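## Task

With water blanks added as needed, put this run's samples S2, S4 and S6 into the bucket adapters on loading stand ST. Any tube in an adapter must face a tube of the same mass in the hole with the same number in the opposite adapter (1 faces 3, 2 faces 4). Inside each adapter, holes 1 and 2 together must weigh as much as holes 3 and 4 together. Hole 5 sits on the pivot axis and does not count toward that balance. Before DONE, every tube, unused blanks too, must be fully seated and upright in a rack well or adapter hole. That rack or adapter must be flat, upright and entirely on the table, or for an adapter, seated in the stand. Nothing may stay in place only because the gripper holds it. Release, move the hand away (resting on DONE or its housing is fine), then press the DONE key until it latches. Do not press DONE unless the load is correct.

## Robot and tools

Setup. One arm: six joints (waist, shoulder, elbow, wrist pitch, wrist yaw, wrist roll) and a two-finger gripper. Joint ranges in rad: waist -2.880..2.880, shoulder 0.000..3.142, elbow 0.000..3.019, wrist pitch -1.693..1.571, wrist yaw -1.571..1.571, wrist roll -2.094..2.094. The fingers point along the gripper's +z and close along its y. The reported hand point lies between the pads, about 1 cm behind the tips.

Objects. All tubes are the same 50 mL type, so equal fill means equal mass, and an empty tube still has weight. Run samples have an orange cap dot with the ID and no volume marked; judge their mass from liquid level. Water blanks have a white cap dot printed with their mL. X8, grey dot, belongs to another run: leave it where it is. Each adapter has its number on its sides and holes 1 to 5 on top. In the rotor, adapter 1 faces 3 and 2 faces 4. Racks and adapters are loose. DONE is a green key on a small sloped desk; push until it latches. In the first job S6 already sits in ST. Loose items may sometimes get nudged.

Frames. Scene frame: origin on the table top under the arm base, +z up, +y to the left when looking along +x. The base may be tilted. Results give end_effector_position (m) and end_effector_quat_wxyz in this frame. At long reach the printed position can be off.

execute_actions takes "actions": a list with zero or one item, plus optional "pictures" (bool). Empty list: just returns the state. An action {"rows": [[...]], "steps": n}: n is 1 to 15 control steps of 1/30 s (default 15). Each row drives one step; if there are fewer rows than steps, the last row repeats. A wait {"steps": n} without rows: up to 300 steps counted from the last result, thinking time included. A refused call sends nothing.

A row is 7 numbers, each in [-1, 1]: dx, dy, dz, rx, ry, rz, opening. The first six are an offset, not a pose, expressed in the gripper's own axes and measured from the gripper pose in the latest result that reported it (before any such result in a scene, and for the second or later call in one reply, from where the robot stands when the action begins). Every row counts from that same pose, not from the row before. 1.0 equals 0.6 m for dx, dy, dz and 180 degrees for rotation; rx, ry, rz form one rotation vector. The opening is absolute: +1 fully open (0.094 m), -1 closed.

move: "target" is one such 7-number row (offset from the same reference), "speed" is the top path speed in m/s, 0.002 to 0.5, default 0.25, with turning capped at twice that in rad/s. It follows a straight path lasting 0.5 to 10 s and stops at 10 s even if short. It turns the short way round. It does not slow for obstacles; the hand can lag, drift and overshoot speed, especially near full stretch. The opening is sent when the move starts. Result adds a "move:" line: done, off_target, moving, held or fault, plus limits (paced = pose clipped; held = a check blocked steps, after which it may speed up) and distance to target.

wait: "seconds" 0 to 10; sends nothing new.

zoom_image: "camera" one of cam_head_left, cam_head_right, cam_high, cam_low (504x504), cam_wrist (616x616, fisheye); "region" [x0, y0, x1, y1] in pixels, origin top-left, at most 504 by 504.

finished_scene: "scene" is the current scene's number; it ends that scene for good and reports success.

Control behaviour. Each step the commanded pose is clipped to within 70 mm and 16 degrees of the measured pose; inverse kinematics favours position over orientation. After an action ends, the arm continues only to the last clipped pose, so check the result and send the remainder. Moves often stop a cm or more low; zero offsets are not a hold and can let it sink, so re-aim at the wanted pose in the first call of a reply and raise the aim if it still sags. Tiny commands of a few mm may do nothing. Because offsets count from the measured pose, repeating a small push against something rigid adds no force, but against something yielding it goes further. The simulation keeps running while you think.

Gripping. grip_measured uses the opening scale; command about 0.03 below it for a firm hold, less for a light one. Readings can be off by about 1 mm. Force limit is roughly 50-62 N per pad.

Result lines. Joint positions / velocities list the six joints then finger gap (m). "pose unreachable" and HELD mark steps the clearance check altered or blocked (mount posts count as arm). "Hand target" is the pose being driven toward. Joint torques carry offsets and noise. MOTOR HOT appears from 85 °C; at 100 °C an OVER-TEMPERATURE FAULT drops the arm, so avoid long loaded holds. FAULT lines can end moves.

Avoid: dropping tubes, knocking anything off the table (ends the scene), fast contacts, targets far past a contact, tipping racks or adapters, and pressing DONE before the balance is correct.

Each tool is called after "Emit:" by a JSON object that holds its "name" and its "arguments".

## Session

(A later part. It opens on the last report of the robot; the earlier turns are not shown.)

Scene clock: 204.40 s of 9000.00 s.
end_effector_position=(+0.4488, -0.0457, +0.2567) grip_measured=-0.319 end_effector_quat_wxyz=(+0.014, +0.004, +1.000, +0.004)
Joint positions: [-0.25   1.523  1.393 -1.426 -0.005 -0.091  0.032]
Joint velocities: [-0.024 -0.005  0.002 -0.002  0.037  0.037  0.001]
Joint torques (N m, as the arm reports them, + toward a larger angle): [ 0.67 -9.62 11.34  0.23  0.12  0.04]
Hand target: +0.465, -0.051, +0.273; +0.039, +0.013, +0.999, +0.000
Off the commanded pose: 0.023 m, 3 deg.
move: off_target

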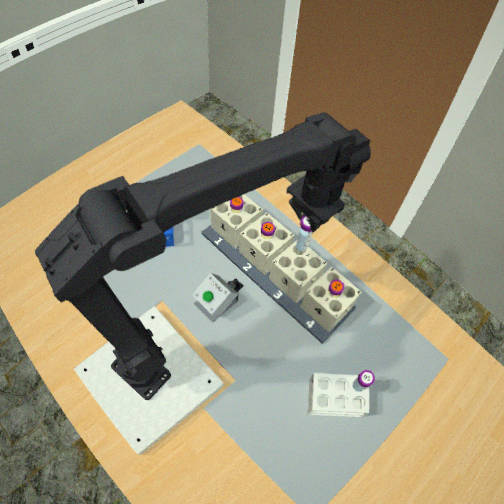

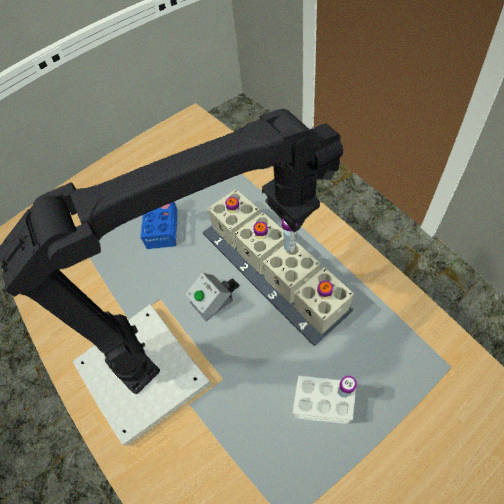

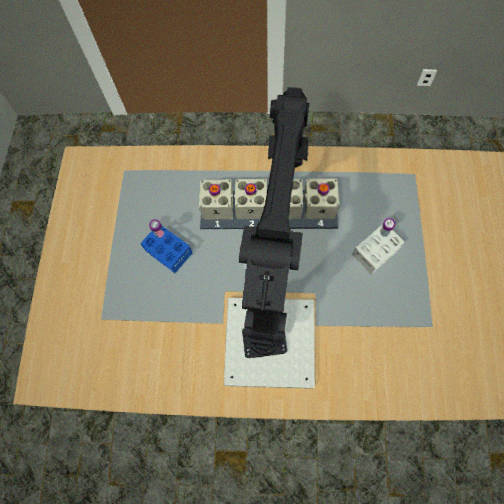

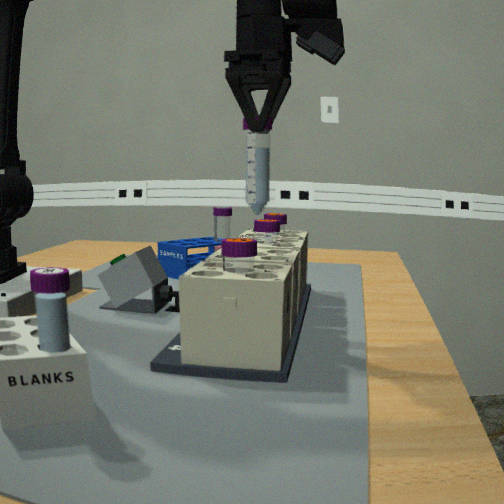

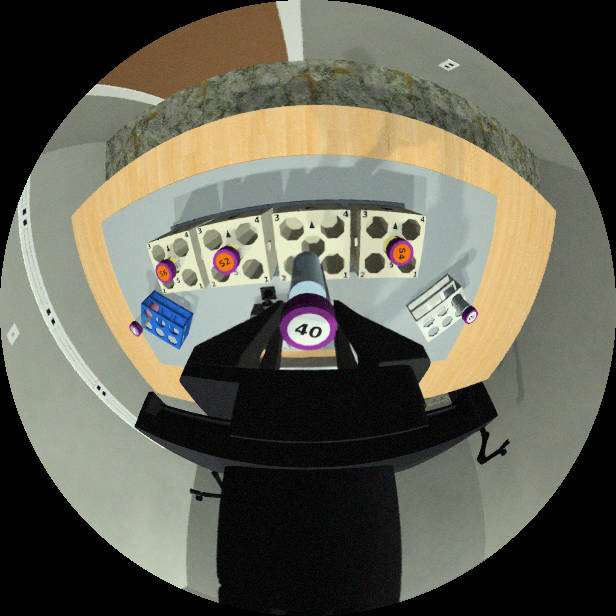

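Emit:
{"name": "move", "arguments": {"target": [-0.005,-0.016,0.052,0,-0.008,0,-0.35], "speed": 0.05}}

Emit:
{"name": "zoom_image", "arguments": {"camera": "cam_wrist", "region": [230, 180, 400, 350]}}

Scene clock: 207.73 s of 9000.00 s.
end_effector_position=(+0.4473, -0.0523, +0.2275) grip_measured=-0.319 end_effector_quat_wxyz=(+0.022, +0.006, +1.000, +0.003)
Joint positions: [-0.265  1.523  1.315 -1.332 -0.005 -0.102  0.032]
Joint velocities: [ 0.005 -0.005  0.002 -0.002  0.007 -0.022 -0.   ]
Joint torques (N m, as the arm reports them, + toward a larger angle): [ 0.41 -9.44  7.94  0.46 -0.07 -0.13]
Hand target: +0.453, -0.055, +0.226; +0.027, +0.005, +1.000, +0.004
Off the commanded pose: 0.006 m, 1 deg.
move: done

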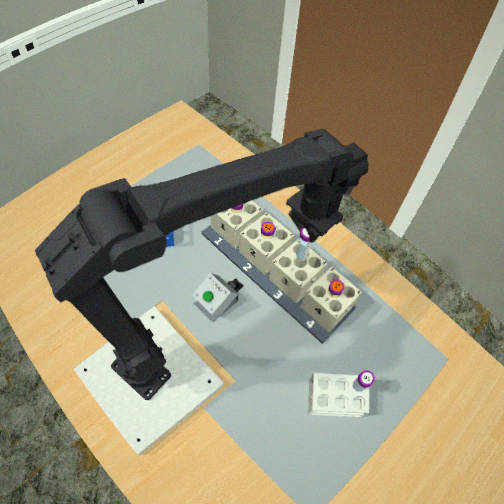

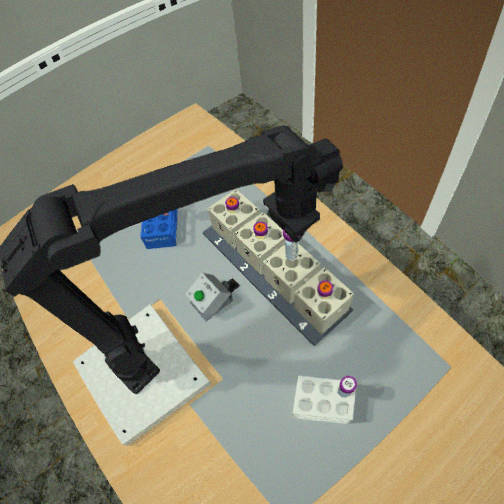

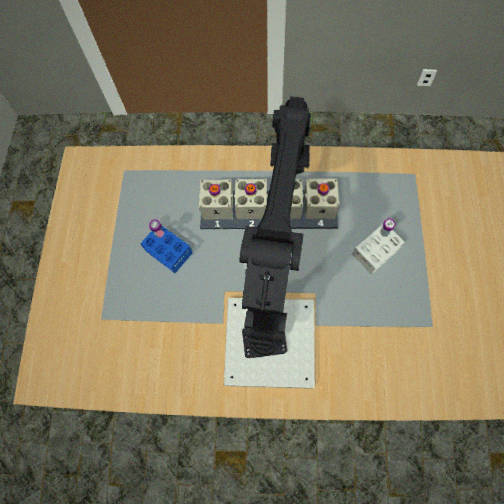

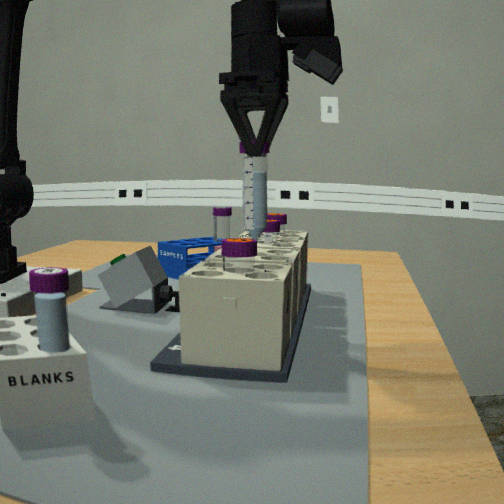

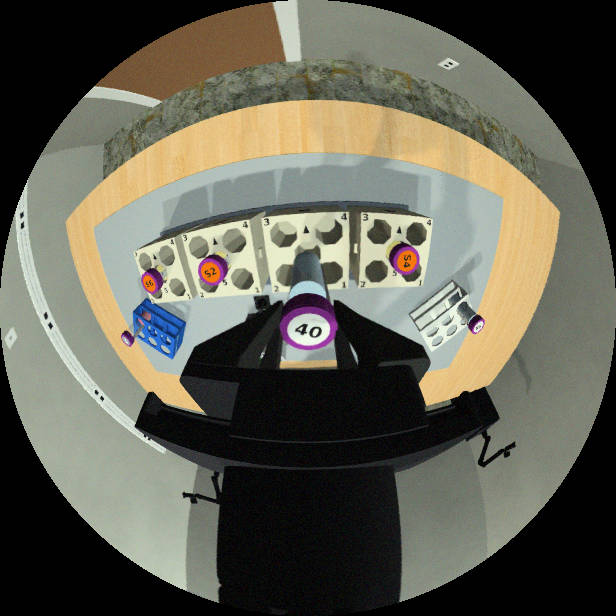

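Region (230, 180, 400, 350) of cam_wrist's 616x616 image, scaled by 2.965, with more detail than that image has.

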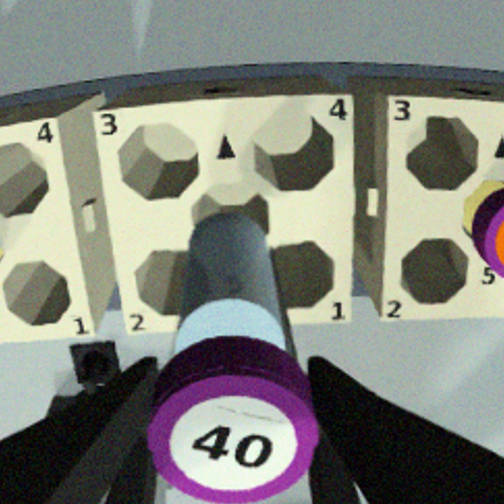

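Emit:
{"name": "move", "arguments": {"target": [-0.007,0,0.05,0,-0.004,0,-0.35], "speed": 0.04}}

Scene clock: 220.03 s of 9000.00 s.
end_effector_position=(+0.4473, -0.0522, +0.2009) grip_measured=-0.319 end_effector_quat_wxyz=(+0.025, +0.006, +1.000, +0.003)
Joint positions: [-0.265  1.535  1.257 -1.256 -0.005 -0.103  0.032]
Joint velocities: [-0.005 -0.015  0.002 -0.002 -0.007  0.051 -0.   ]
Joint torques (N m, as the arm reports them, + toward a larger angle): [ 1.14 -9.03  7.82  0.47 -0.02 -0.03]
Hand target: +0.453, -0.052, +0.198; +0.028, +0.006, +1.000, +0.003
Off the commanded pose: 0.006 m, 0 deg.
After step 90, 8.17 s passed at rest.
move: done

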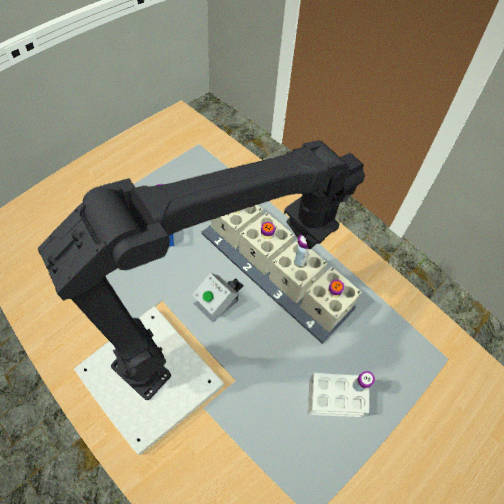

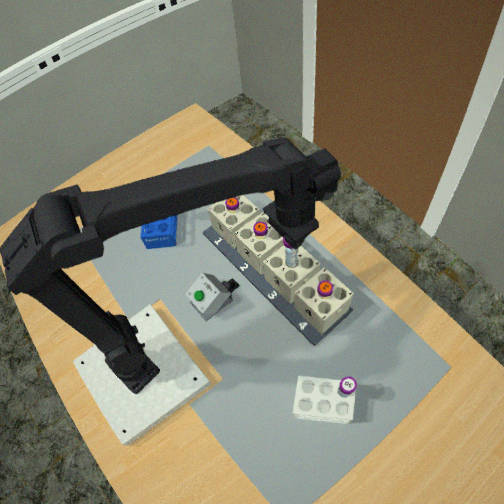

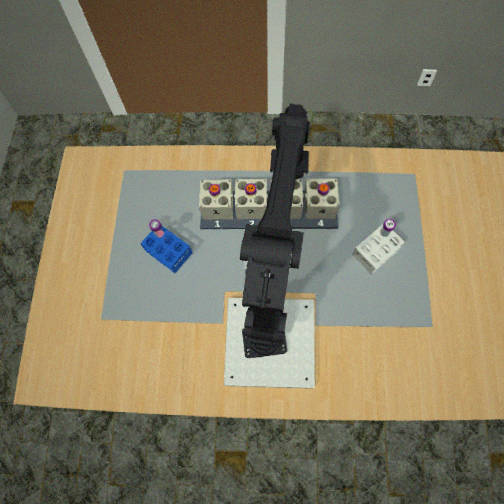

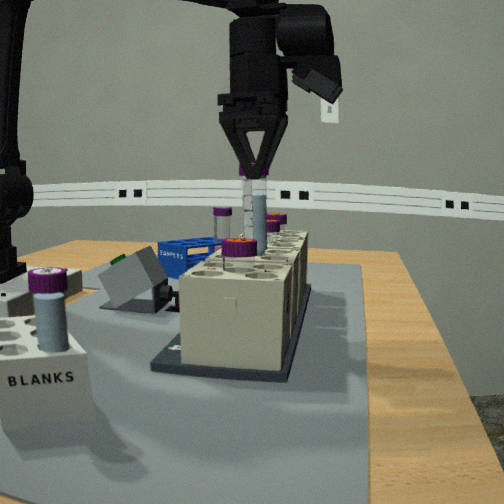

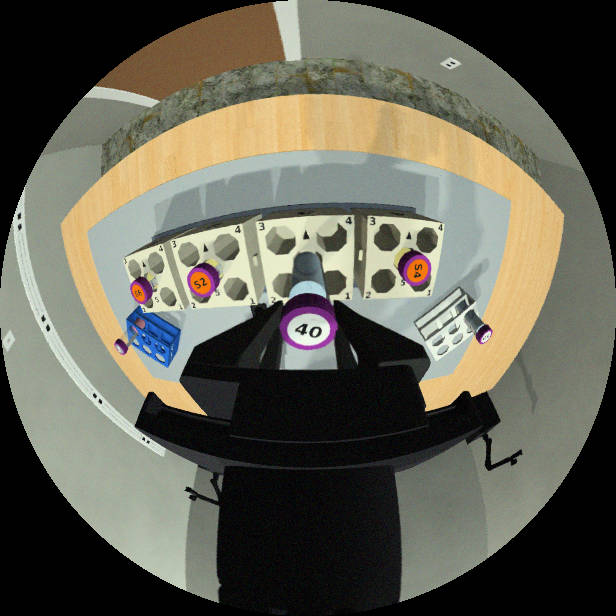

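Emit:
{"name": "move", "arguments": {"target": [-0.003,0,0.128,0,0,0,-0.35], "speed": 0.05}}

Scene clock: 224.20 s of 9000.00 s.
end_effector_position=(+0.4498, -0.0520, +0.1301) grip_measured=-0.319 end_effector_quat_wxyz=(+0.025, +0.006, +1.000, +0.003)
Joint positions: [-0.265  1.607  1.143 -1.071 -0.005 -0.103  0.032]
Joint velocities: [-0.005 -0.005 -0.007 -0.002  0.022 -0.037  0.   ]
Joint torques (N m, as the arm reports them, + toward a larger angle): [ 1.15 -9.37  7.09  0.51  0.01 -0.03]
Hand target: +0.454, -0.052, +0.124; +0.025, +0.006, +1.000, +0.003
Off the commanded pose: 0.007 m, 0 deg.
move: done

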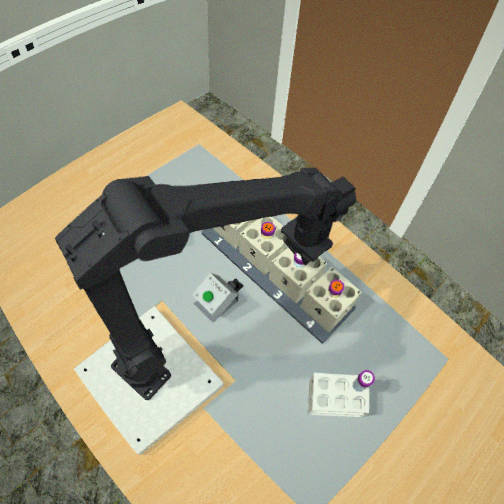

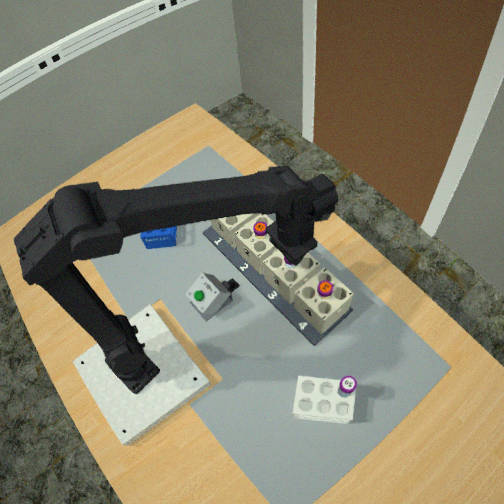

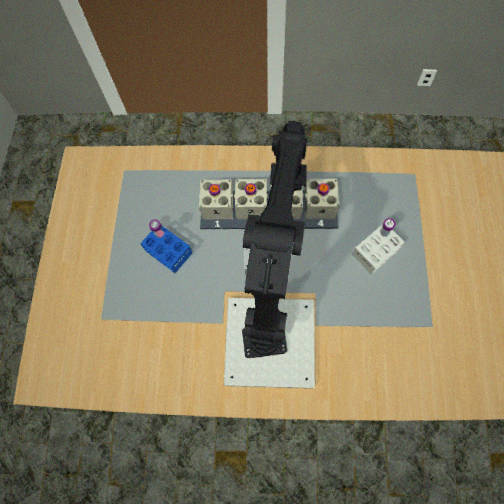

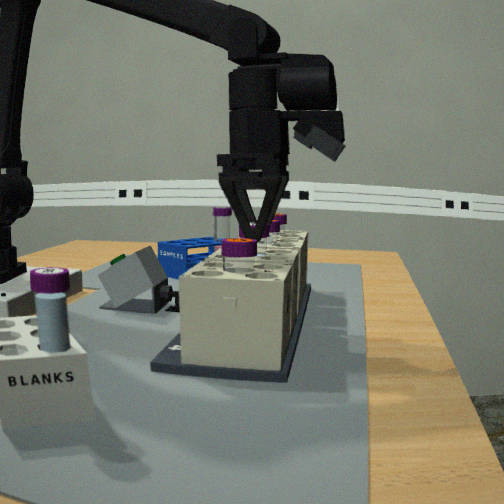

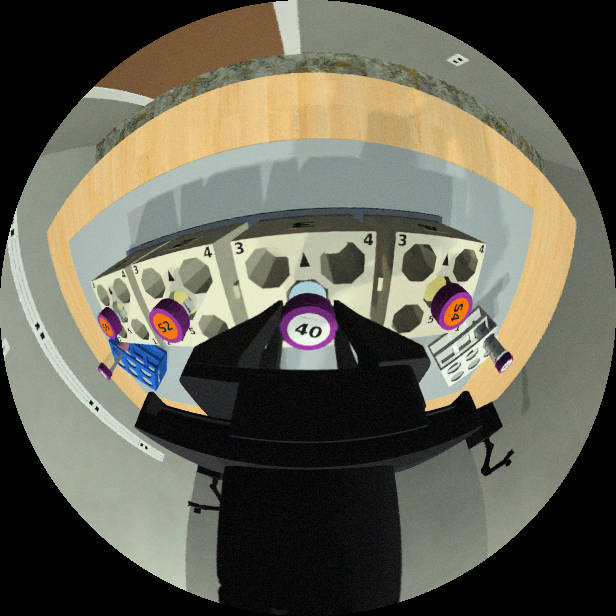

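Emit:
{"name": "move", "arguments": {"target": [0,0,0.004,0,0,0,0.2]}}

Emit:
{"name": "move", "arguments": {"target": [-0.02,0,-0.13,0,0,0,0.2], "speed": 0.15}}

Emit:
{"name": "move", "arguments": {"target": [0.42,0.16,0.03,0,-0.14,0,-1]}}

Emit:
{"name": "zoom_image", "arguments": {"camera": "cam_low", "region": [60, 130, 320, 330]}}

Scene clock: 229.60 s of 9000.00 s.
end_effector_position=(+0.4477, -0.0518, +0.1283) grip_measured=+0.198 end_effector_quat_wxyz=(+0.022, +0.006, +1.000, +0.003)
Joint positions: [-0.265  1.607  1.138 -1.071 -0.005 -0.103  0.056]
Joint velocities: [-0.005 -0.015 -0.002 -0.002  0.022 -0.022 -0.001]
Joint torques (N m, as the arm reports them, + toward a larger angle): [  1.05 -10.18   7.04   0.24   0.02  -0.03]
Hand target: +0.450, -0.052, +0.128; +0.025, +0.006, +1.000, +0.003
Off the commanded pose: 0.002 m, 0 deg.
After step 90, 1.70 s passed at rest.
move: done

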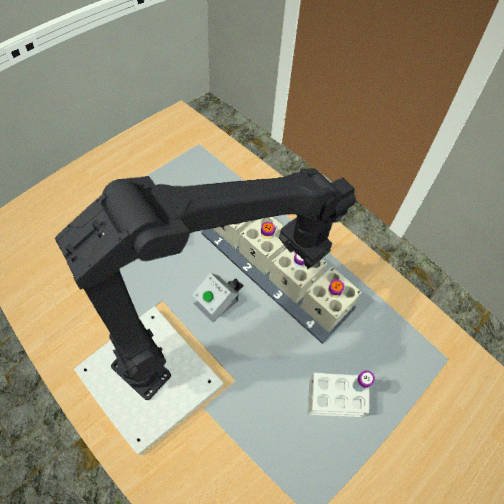

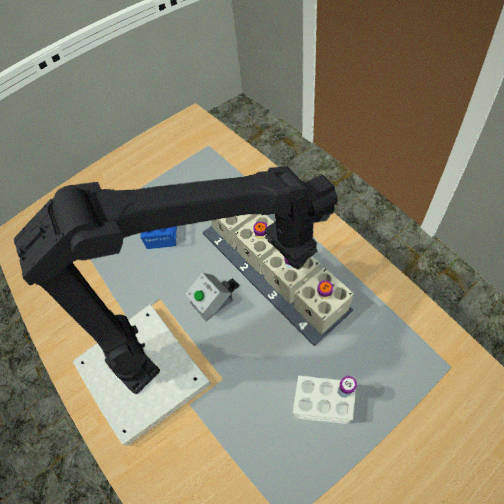

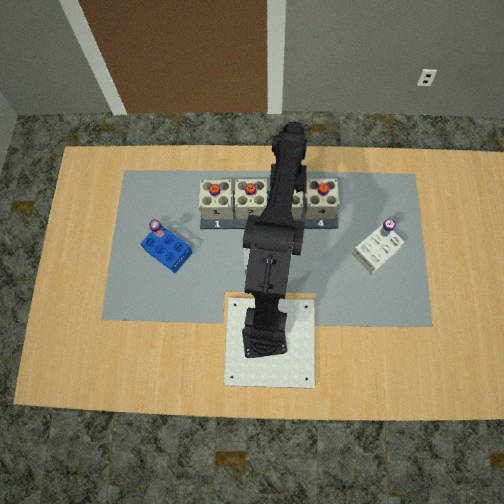

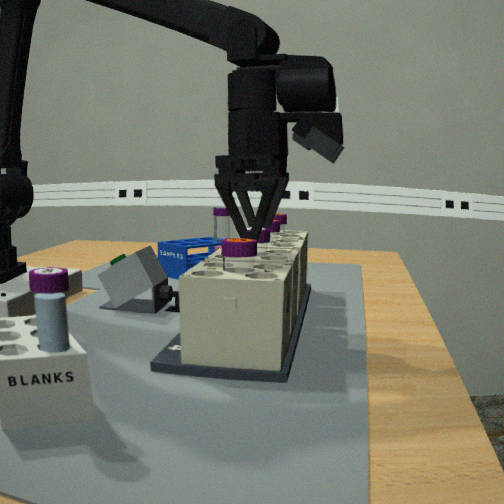

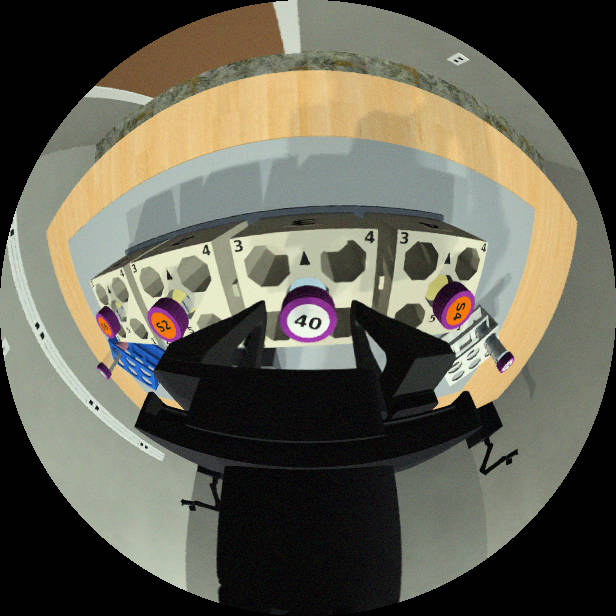

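Scene clock: 230.57 s of 9000.00 s.
end_effector_position=(+0.4454, -0.0519, +0.1900) grip_measured=+0.198 end_effector_quat_wxyz=(+0.006, +0.006, +1.000, +0.005)
Joint positions: [-0.265  1.561  1.258 -1.269 -0.005 -0.103  0.056]
Joint velocities: [-0.005  0.005 -0.002 -0.012  0.066  0.007  0.001]
Joint torques (N m, as the arm reports them, + toward a larger angle): [  1.31 -10.75  10.03  -0.49   0.02  -0.01]
Hand target: +0.455, -0.052, +0.207; +0.022, +0.006, +1.000, +0.003
Off the commanded pose: 0.020 m, 2 deg.
move: off_target

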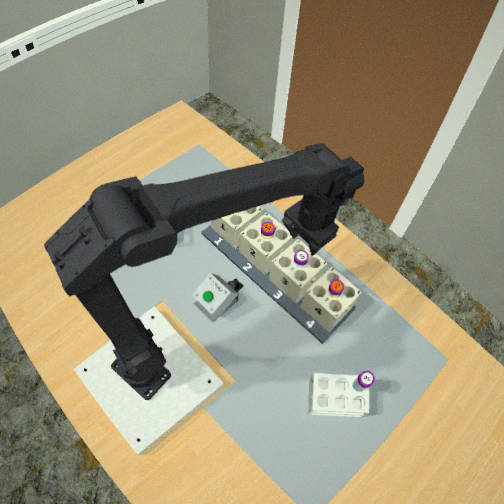

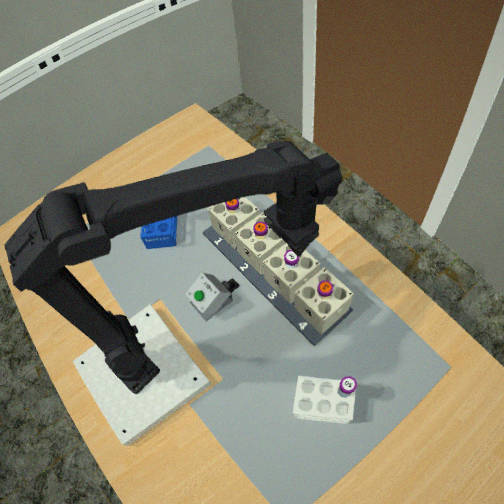

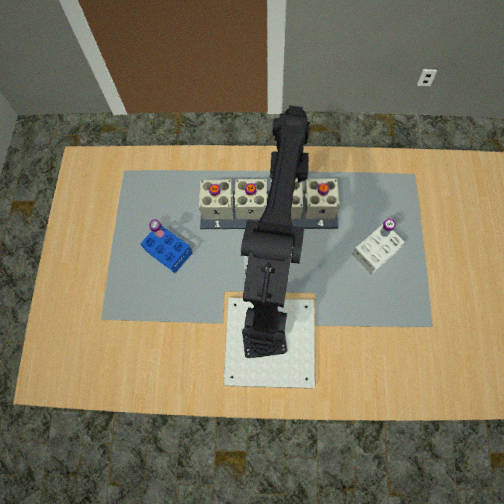

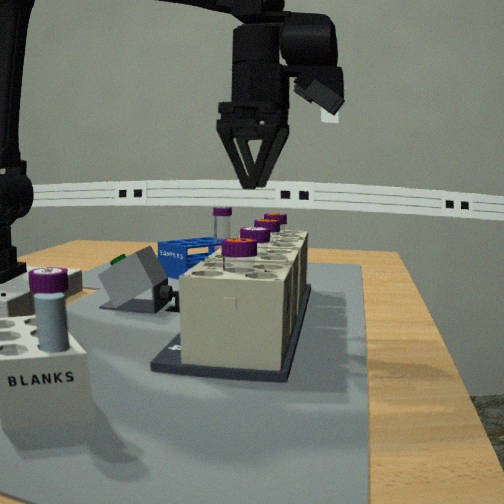

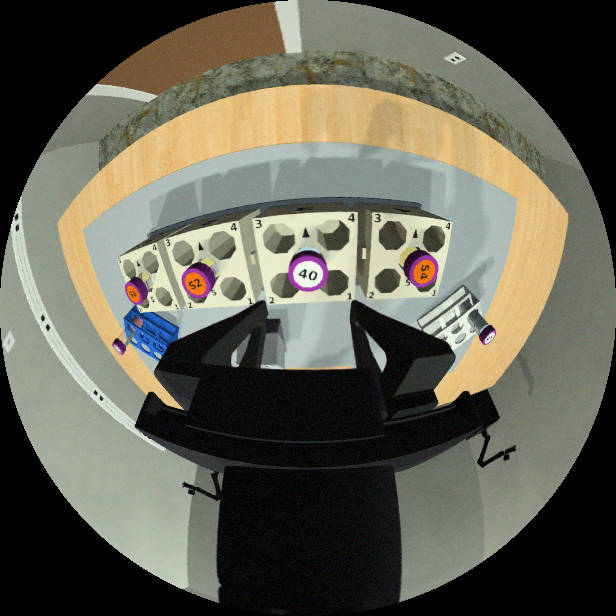

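Scene clock: 232.37 s of 9000.00 s.
end_effector_position=(+0.1956, +0.0499, +0.1684) grip_measured=-0.983 end_effector_quat_wxyz=(+0.229, +0.002, +0.974, +0.003)
Joint positions: [ 0.244  0.496  0.452 -1.108  0.167  0.362  0.001]
Joint velocities: [-0.005 -0.005  0.002  0.002  0.007 -0.007  0.   ]
Joint torques (N m, as the arm reports them, + toward a larger angle): [1.37 2.68 8.84 0.24 0.27 0.04]
Hand target: +0.195, +0.050, +0.169; +0.223, +0.006, +0.975, +0.000
Off the commanded pose: 0.003 m, 1 deg.
move: done

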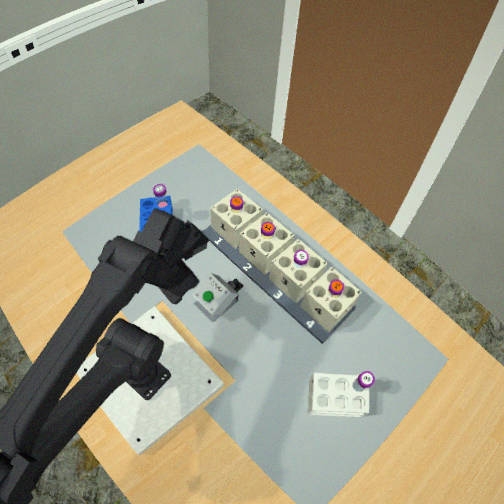

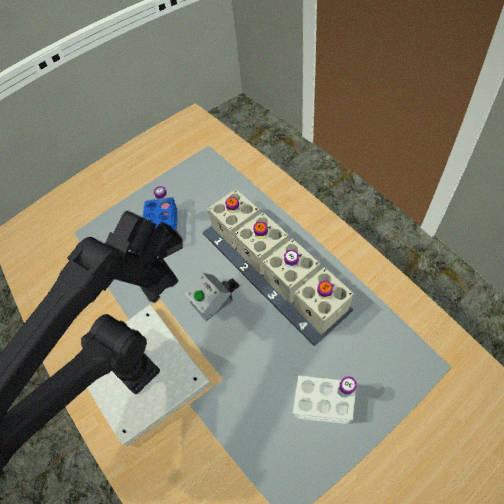

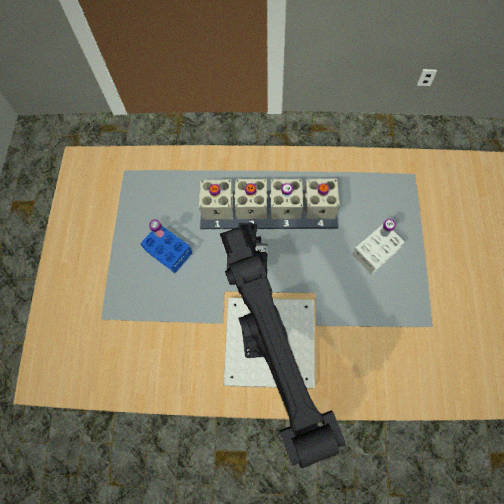

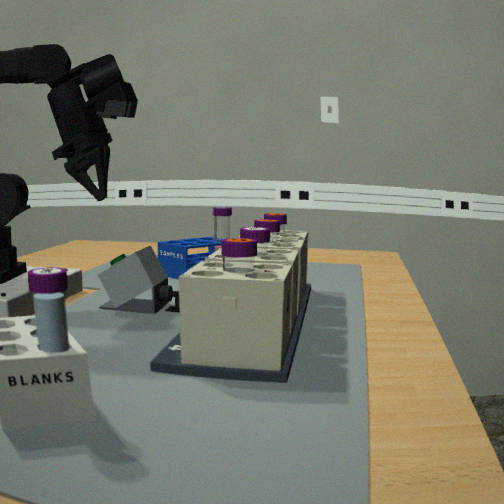

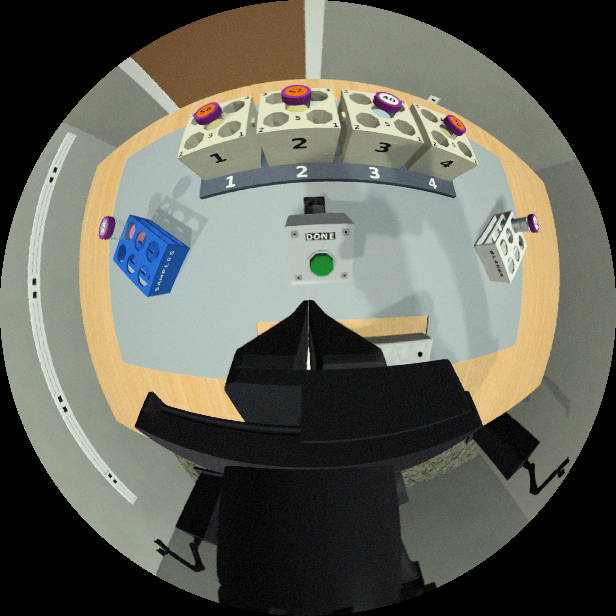

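Region (60, 130, 320, 330) of cam_low's 504x504 image, scaled by 1.938, with more detail than that image has; it fills the top 388 rows of this view, and the rest is white.

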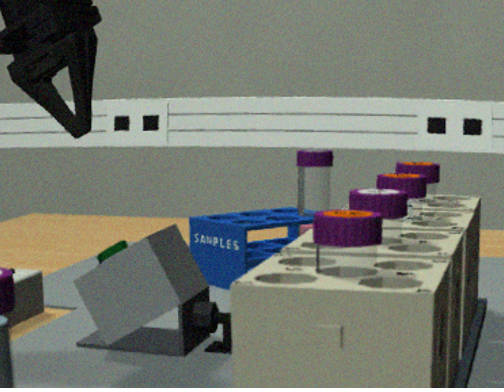

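Emit:
{"name": "move", "arguments": {"target": [0.03,-0.022,0.1,0,0,0,-1], "speed": 0.1}}

Emit:
{"name": "zoom_image", "arguments": {"camera": "cam_low", "region": [60, 180, 200, 320]}}

Scene clock: 237.03 s of 9000.00 s.
end_effector_position=(+0.2012, +0.0364, +0.1034) grip_measured=-0.983 end_effector_quat_wxyz=(+0.222, +0.005, +0.975, +0.001)
Joint positions: [ 0.135  0.555  0.295 -0.893  0.124  0.269  0.001]
Joint velocities: [ 0.005  0.005 -0.007  0.017 -0.022 -0.095  0.001]
Joint torques (N m, as the arm reports them, + toward a larger angle): [ 0.57  2.26  8.44  1.16  0.01 -0.11]
Hand target: +0.207, +0.037, +0.107; +0.229, +0.002, +0.973, +0.002
Off the commanded pose: 0.006 m, 1 deg.
After step 90, 0.67 s passed at rest.
move: done

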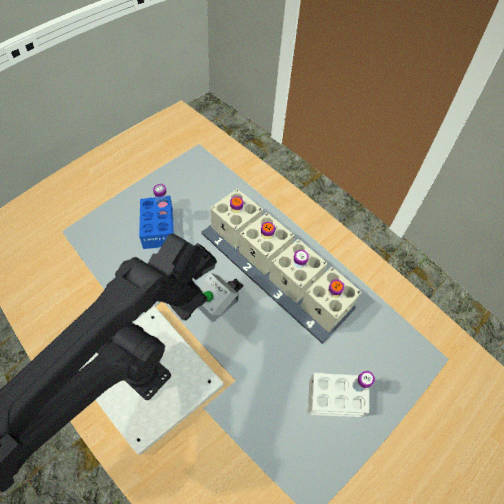

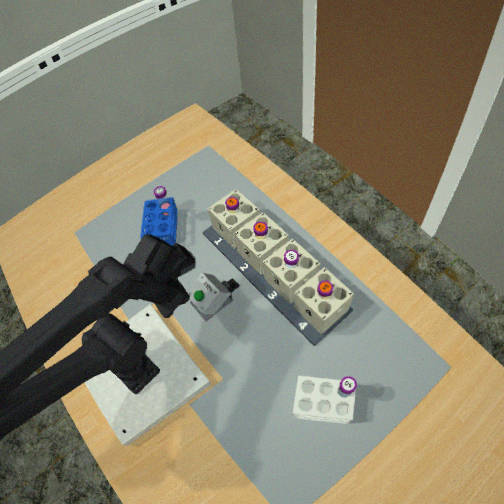

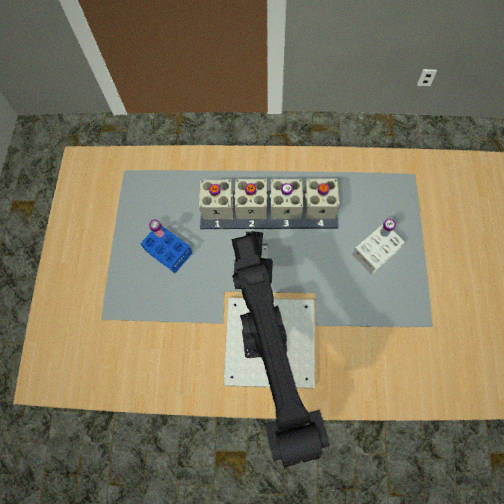

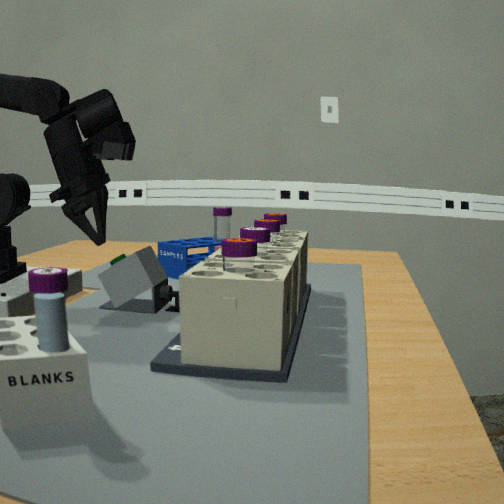

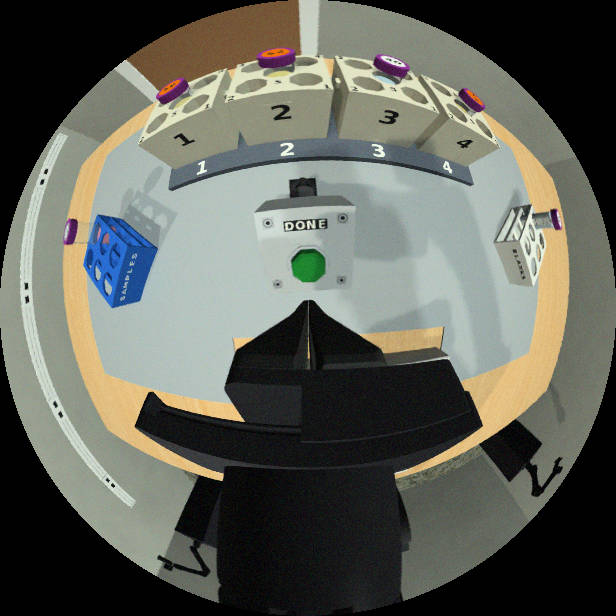

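Region (60, 180, 200, 320) of cam_low's 504x504 image, scaled by 3.600, with more detail than that image has.

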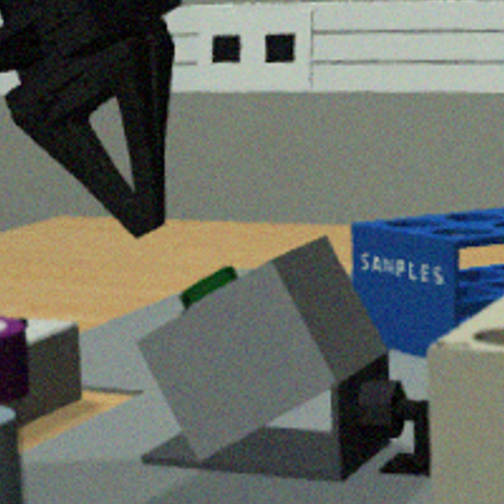

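Emit:
{"name": "move", "arguments": {"target": [-0.03,0,0.015,0,0,0,-1], "speed": 0.05}}

Emit:
{"name": "zoom_image", "arguments": {"camera": "cam_low", "region": [60, 180, 200, 320]}}

Scene clock: 240.10 s of 9000.00 s.
end_effector_position=(+0.2093, +0.0338, +0.0922) grip_measured=-0.983 end_effector_quat_wxyz=(+0.207, +0.007, +0.978, -0.003)
Joint positions: [ 0.103  0.647  0.295 -0.83   0.112  0.244  0.001]
Joint velocities: [-0.024  0.024  0.007  0.012 -0.007  0.022 -0.   ]
Joint torques (N m, as the arm reports them, + toward a larger angle): [ 0.32  1.53  9.54  1.23  0.   -0.11]
Hand target: +0.221, +0.036, +0.103; +0.222, +0.005, +0.975, +0.001
Off the commanded pose: 0.016 m, 2 deg.
move: off_target

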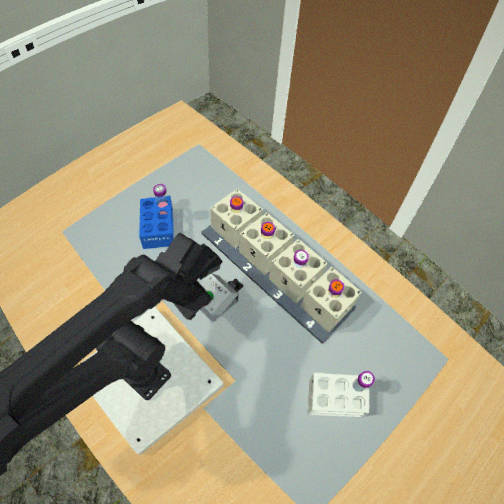

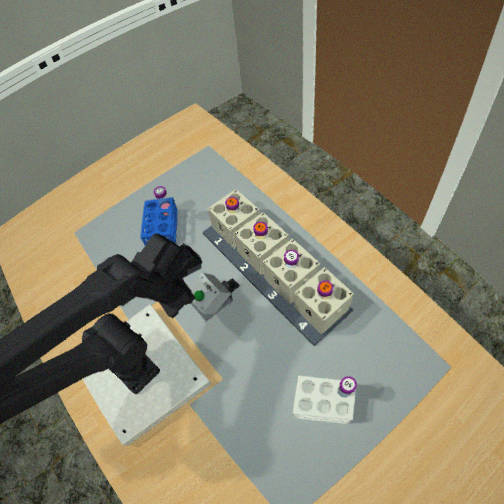

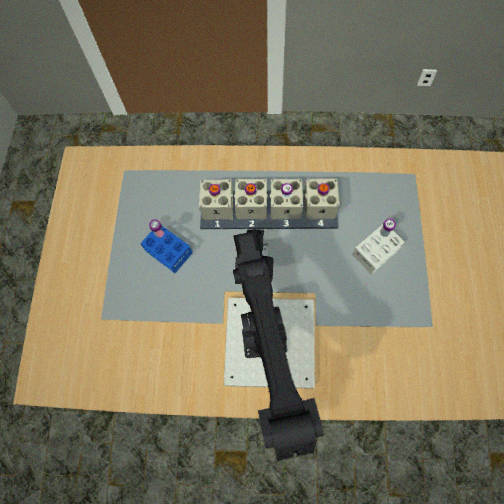

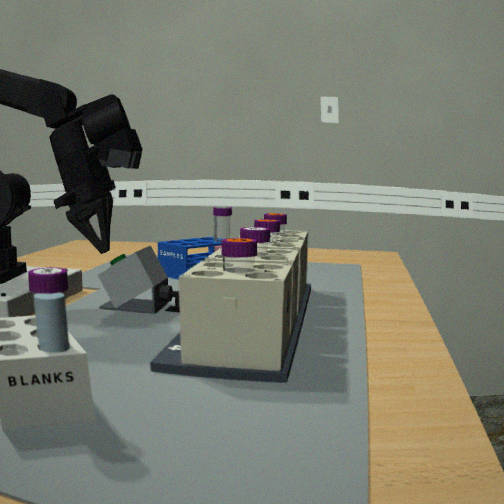

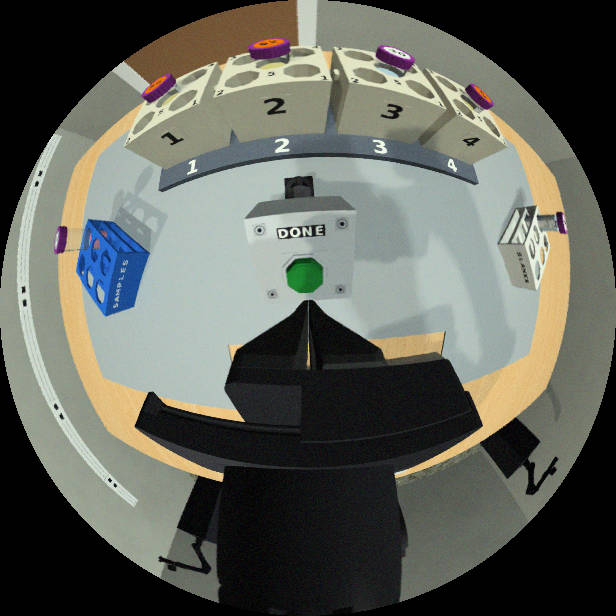

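Region (60, 180, 200, 320) of cam_low's 504x504 image, scaled by 3.600, with more detail than that image has.

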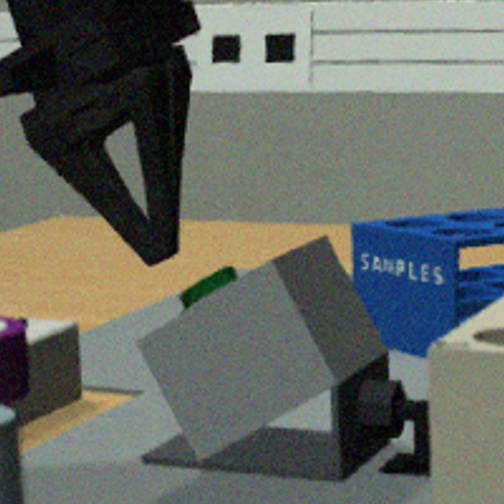

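Emit:
{"name": "move", "arguments": {"target": [-0.055,0.01,0.0,0,-0.012,0,-1], "speed": 0.05}}

Emit:
{"name": "zoom_image", "arguments": {"camera": "cam_low", "region": [60, 180, 200, 320]}}

Scene clock: 247.07 s of 9000.00 s.
end_effector_position=(+0.2187, +0.0354, +0.0861) grip_measured=-0.983 end_effector_quat_wxyz=(+0.201, +0.006, +0.980, -0.008)
Joint positions: [ 0.103  0.724  0.304 -0.776  0.116  0.242  0.001]
Joint velocities: [-0.005 -0.024  0.022 -0.002 -0.095  0.051 -0.001]
Joint torques (N m, as the arm reports them, + toward a larger angle): [ 0.61  1.35 11.    1.19  0.23 -0.09]
Hand target: +0.238, +0.039, +0.106; +0.225, +0.007, +0.974, -0.004
Off the commanded pose: 0.029 m, 3 deg.
After step 90, 2.90 s passed at rest.
move: off_target

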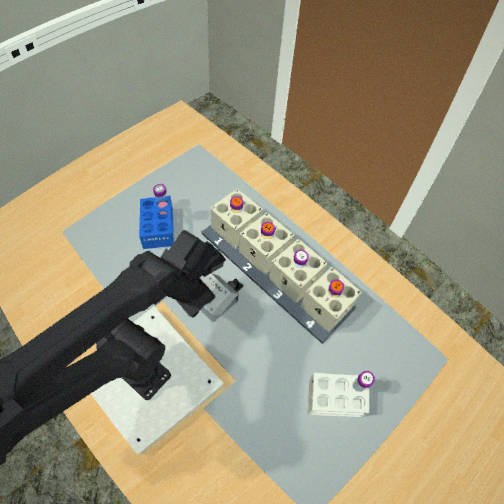

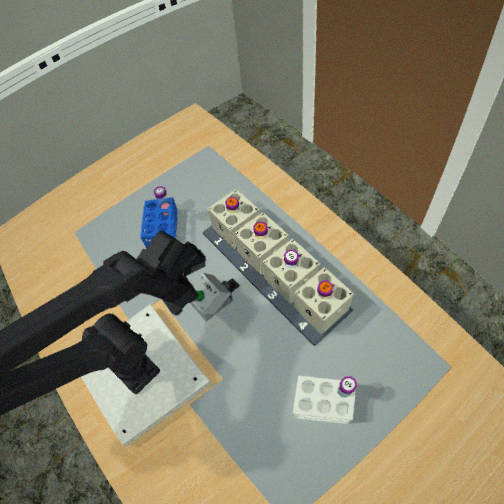

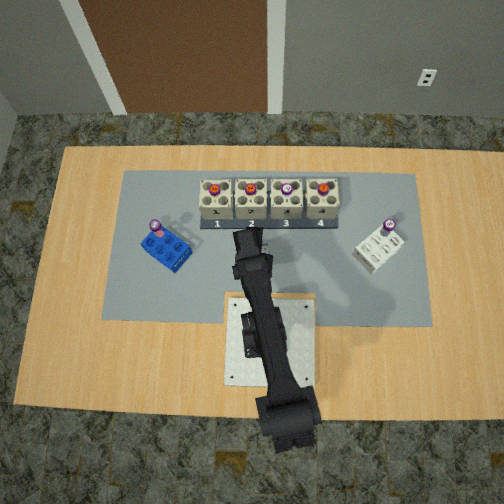

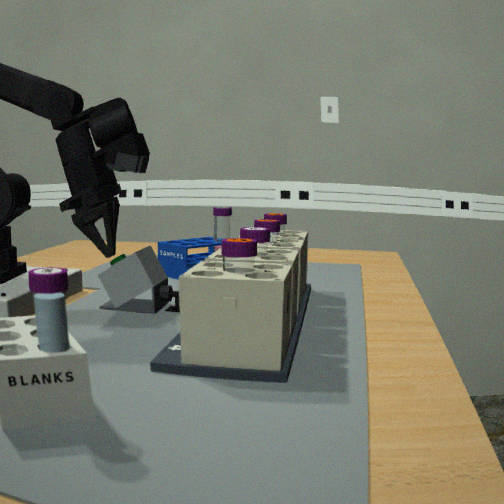

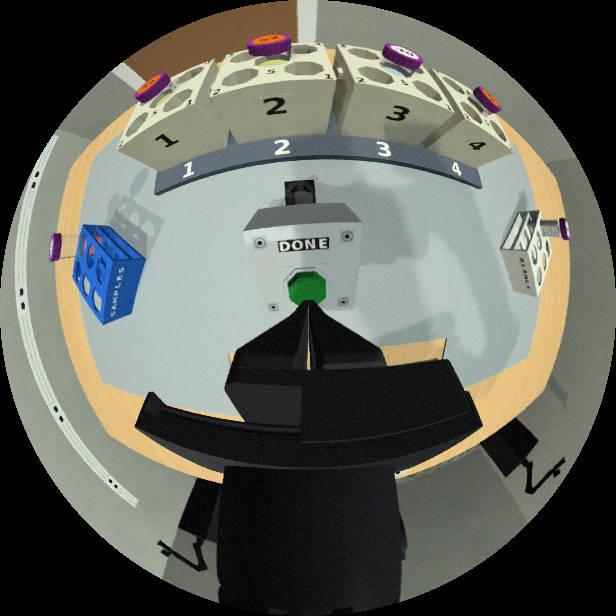

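Region (60, 180, 200, 320) of cam_low's 504x504 image, scaled by 3.600, with more detail than that image has.

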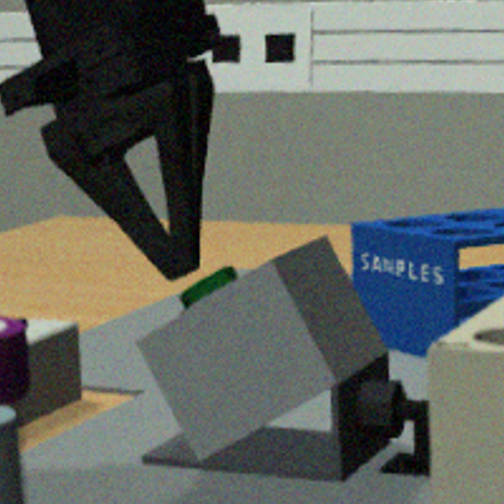

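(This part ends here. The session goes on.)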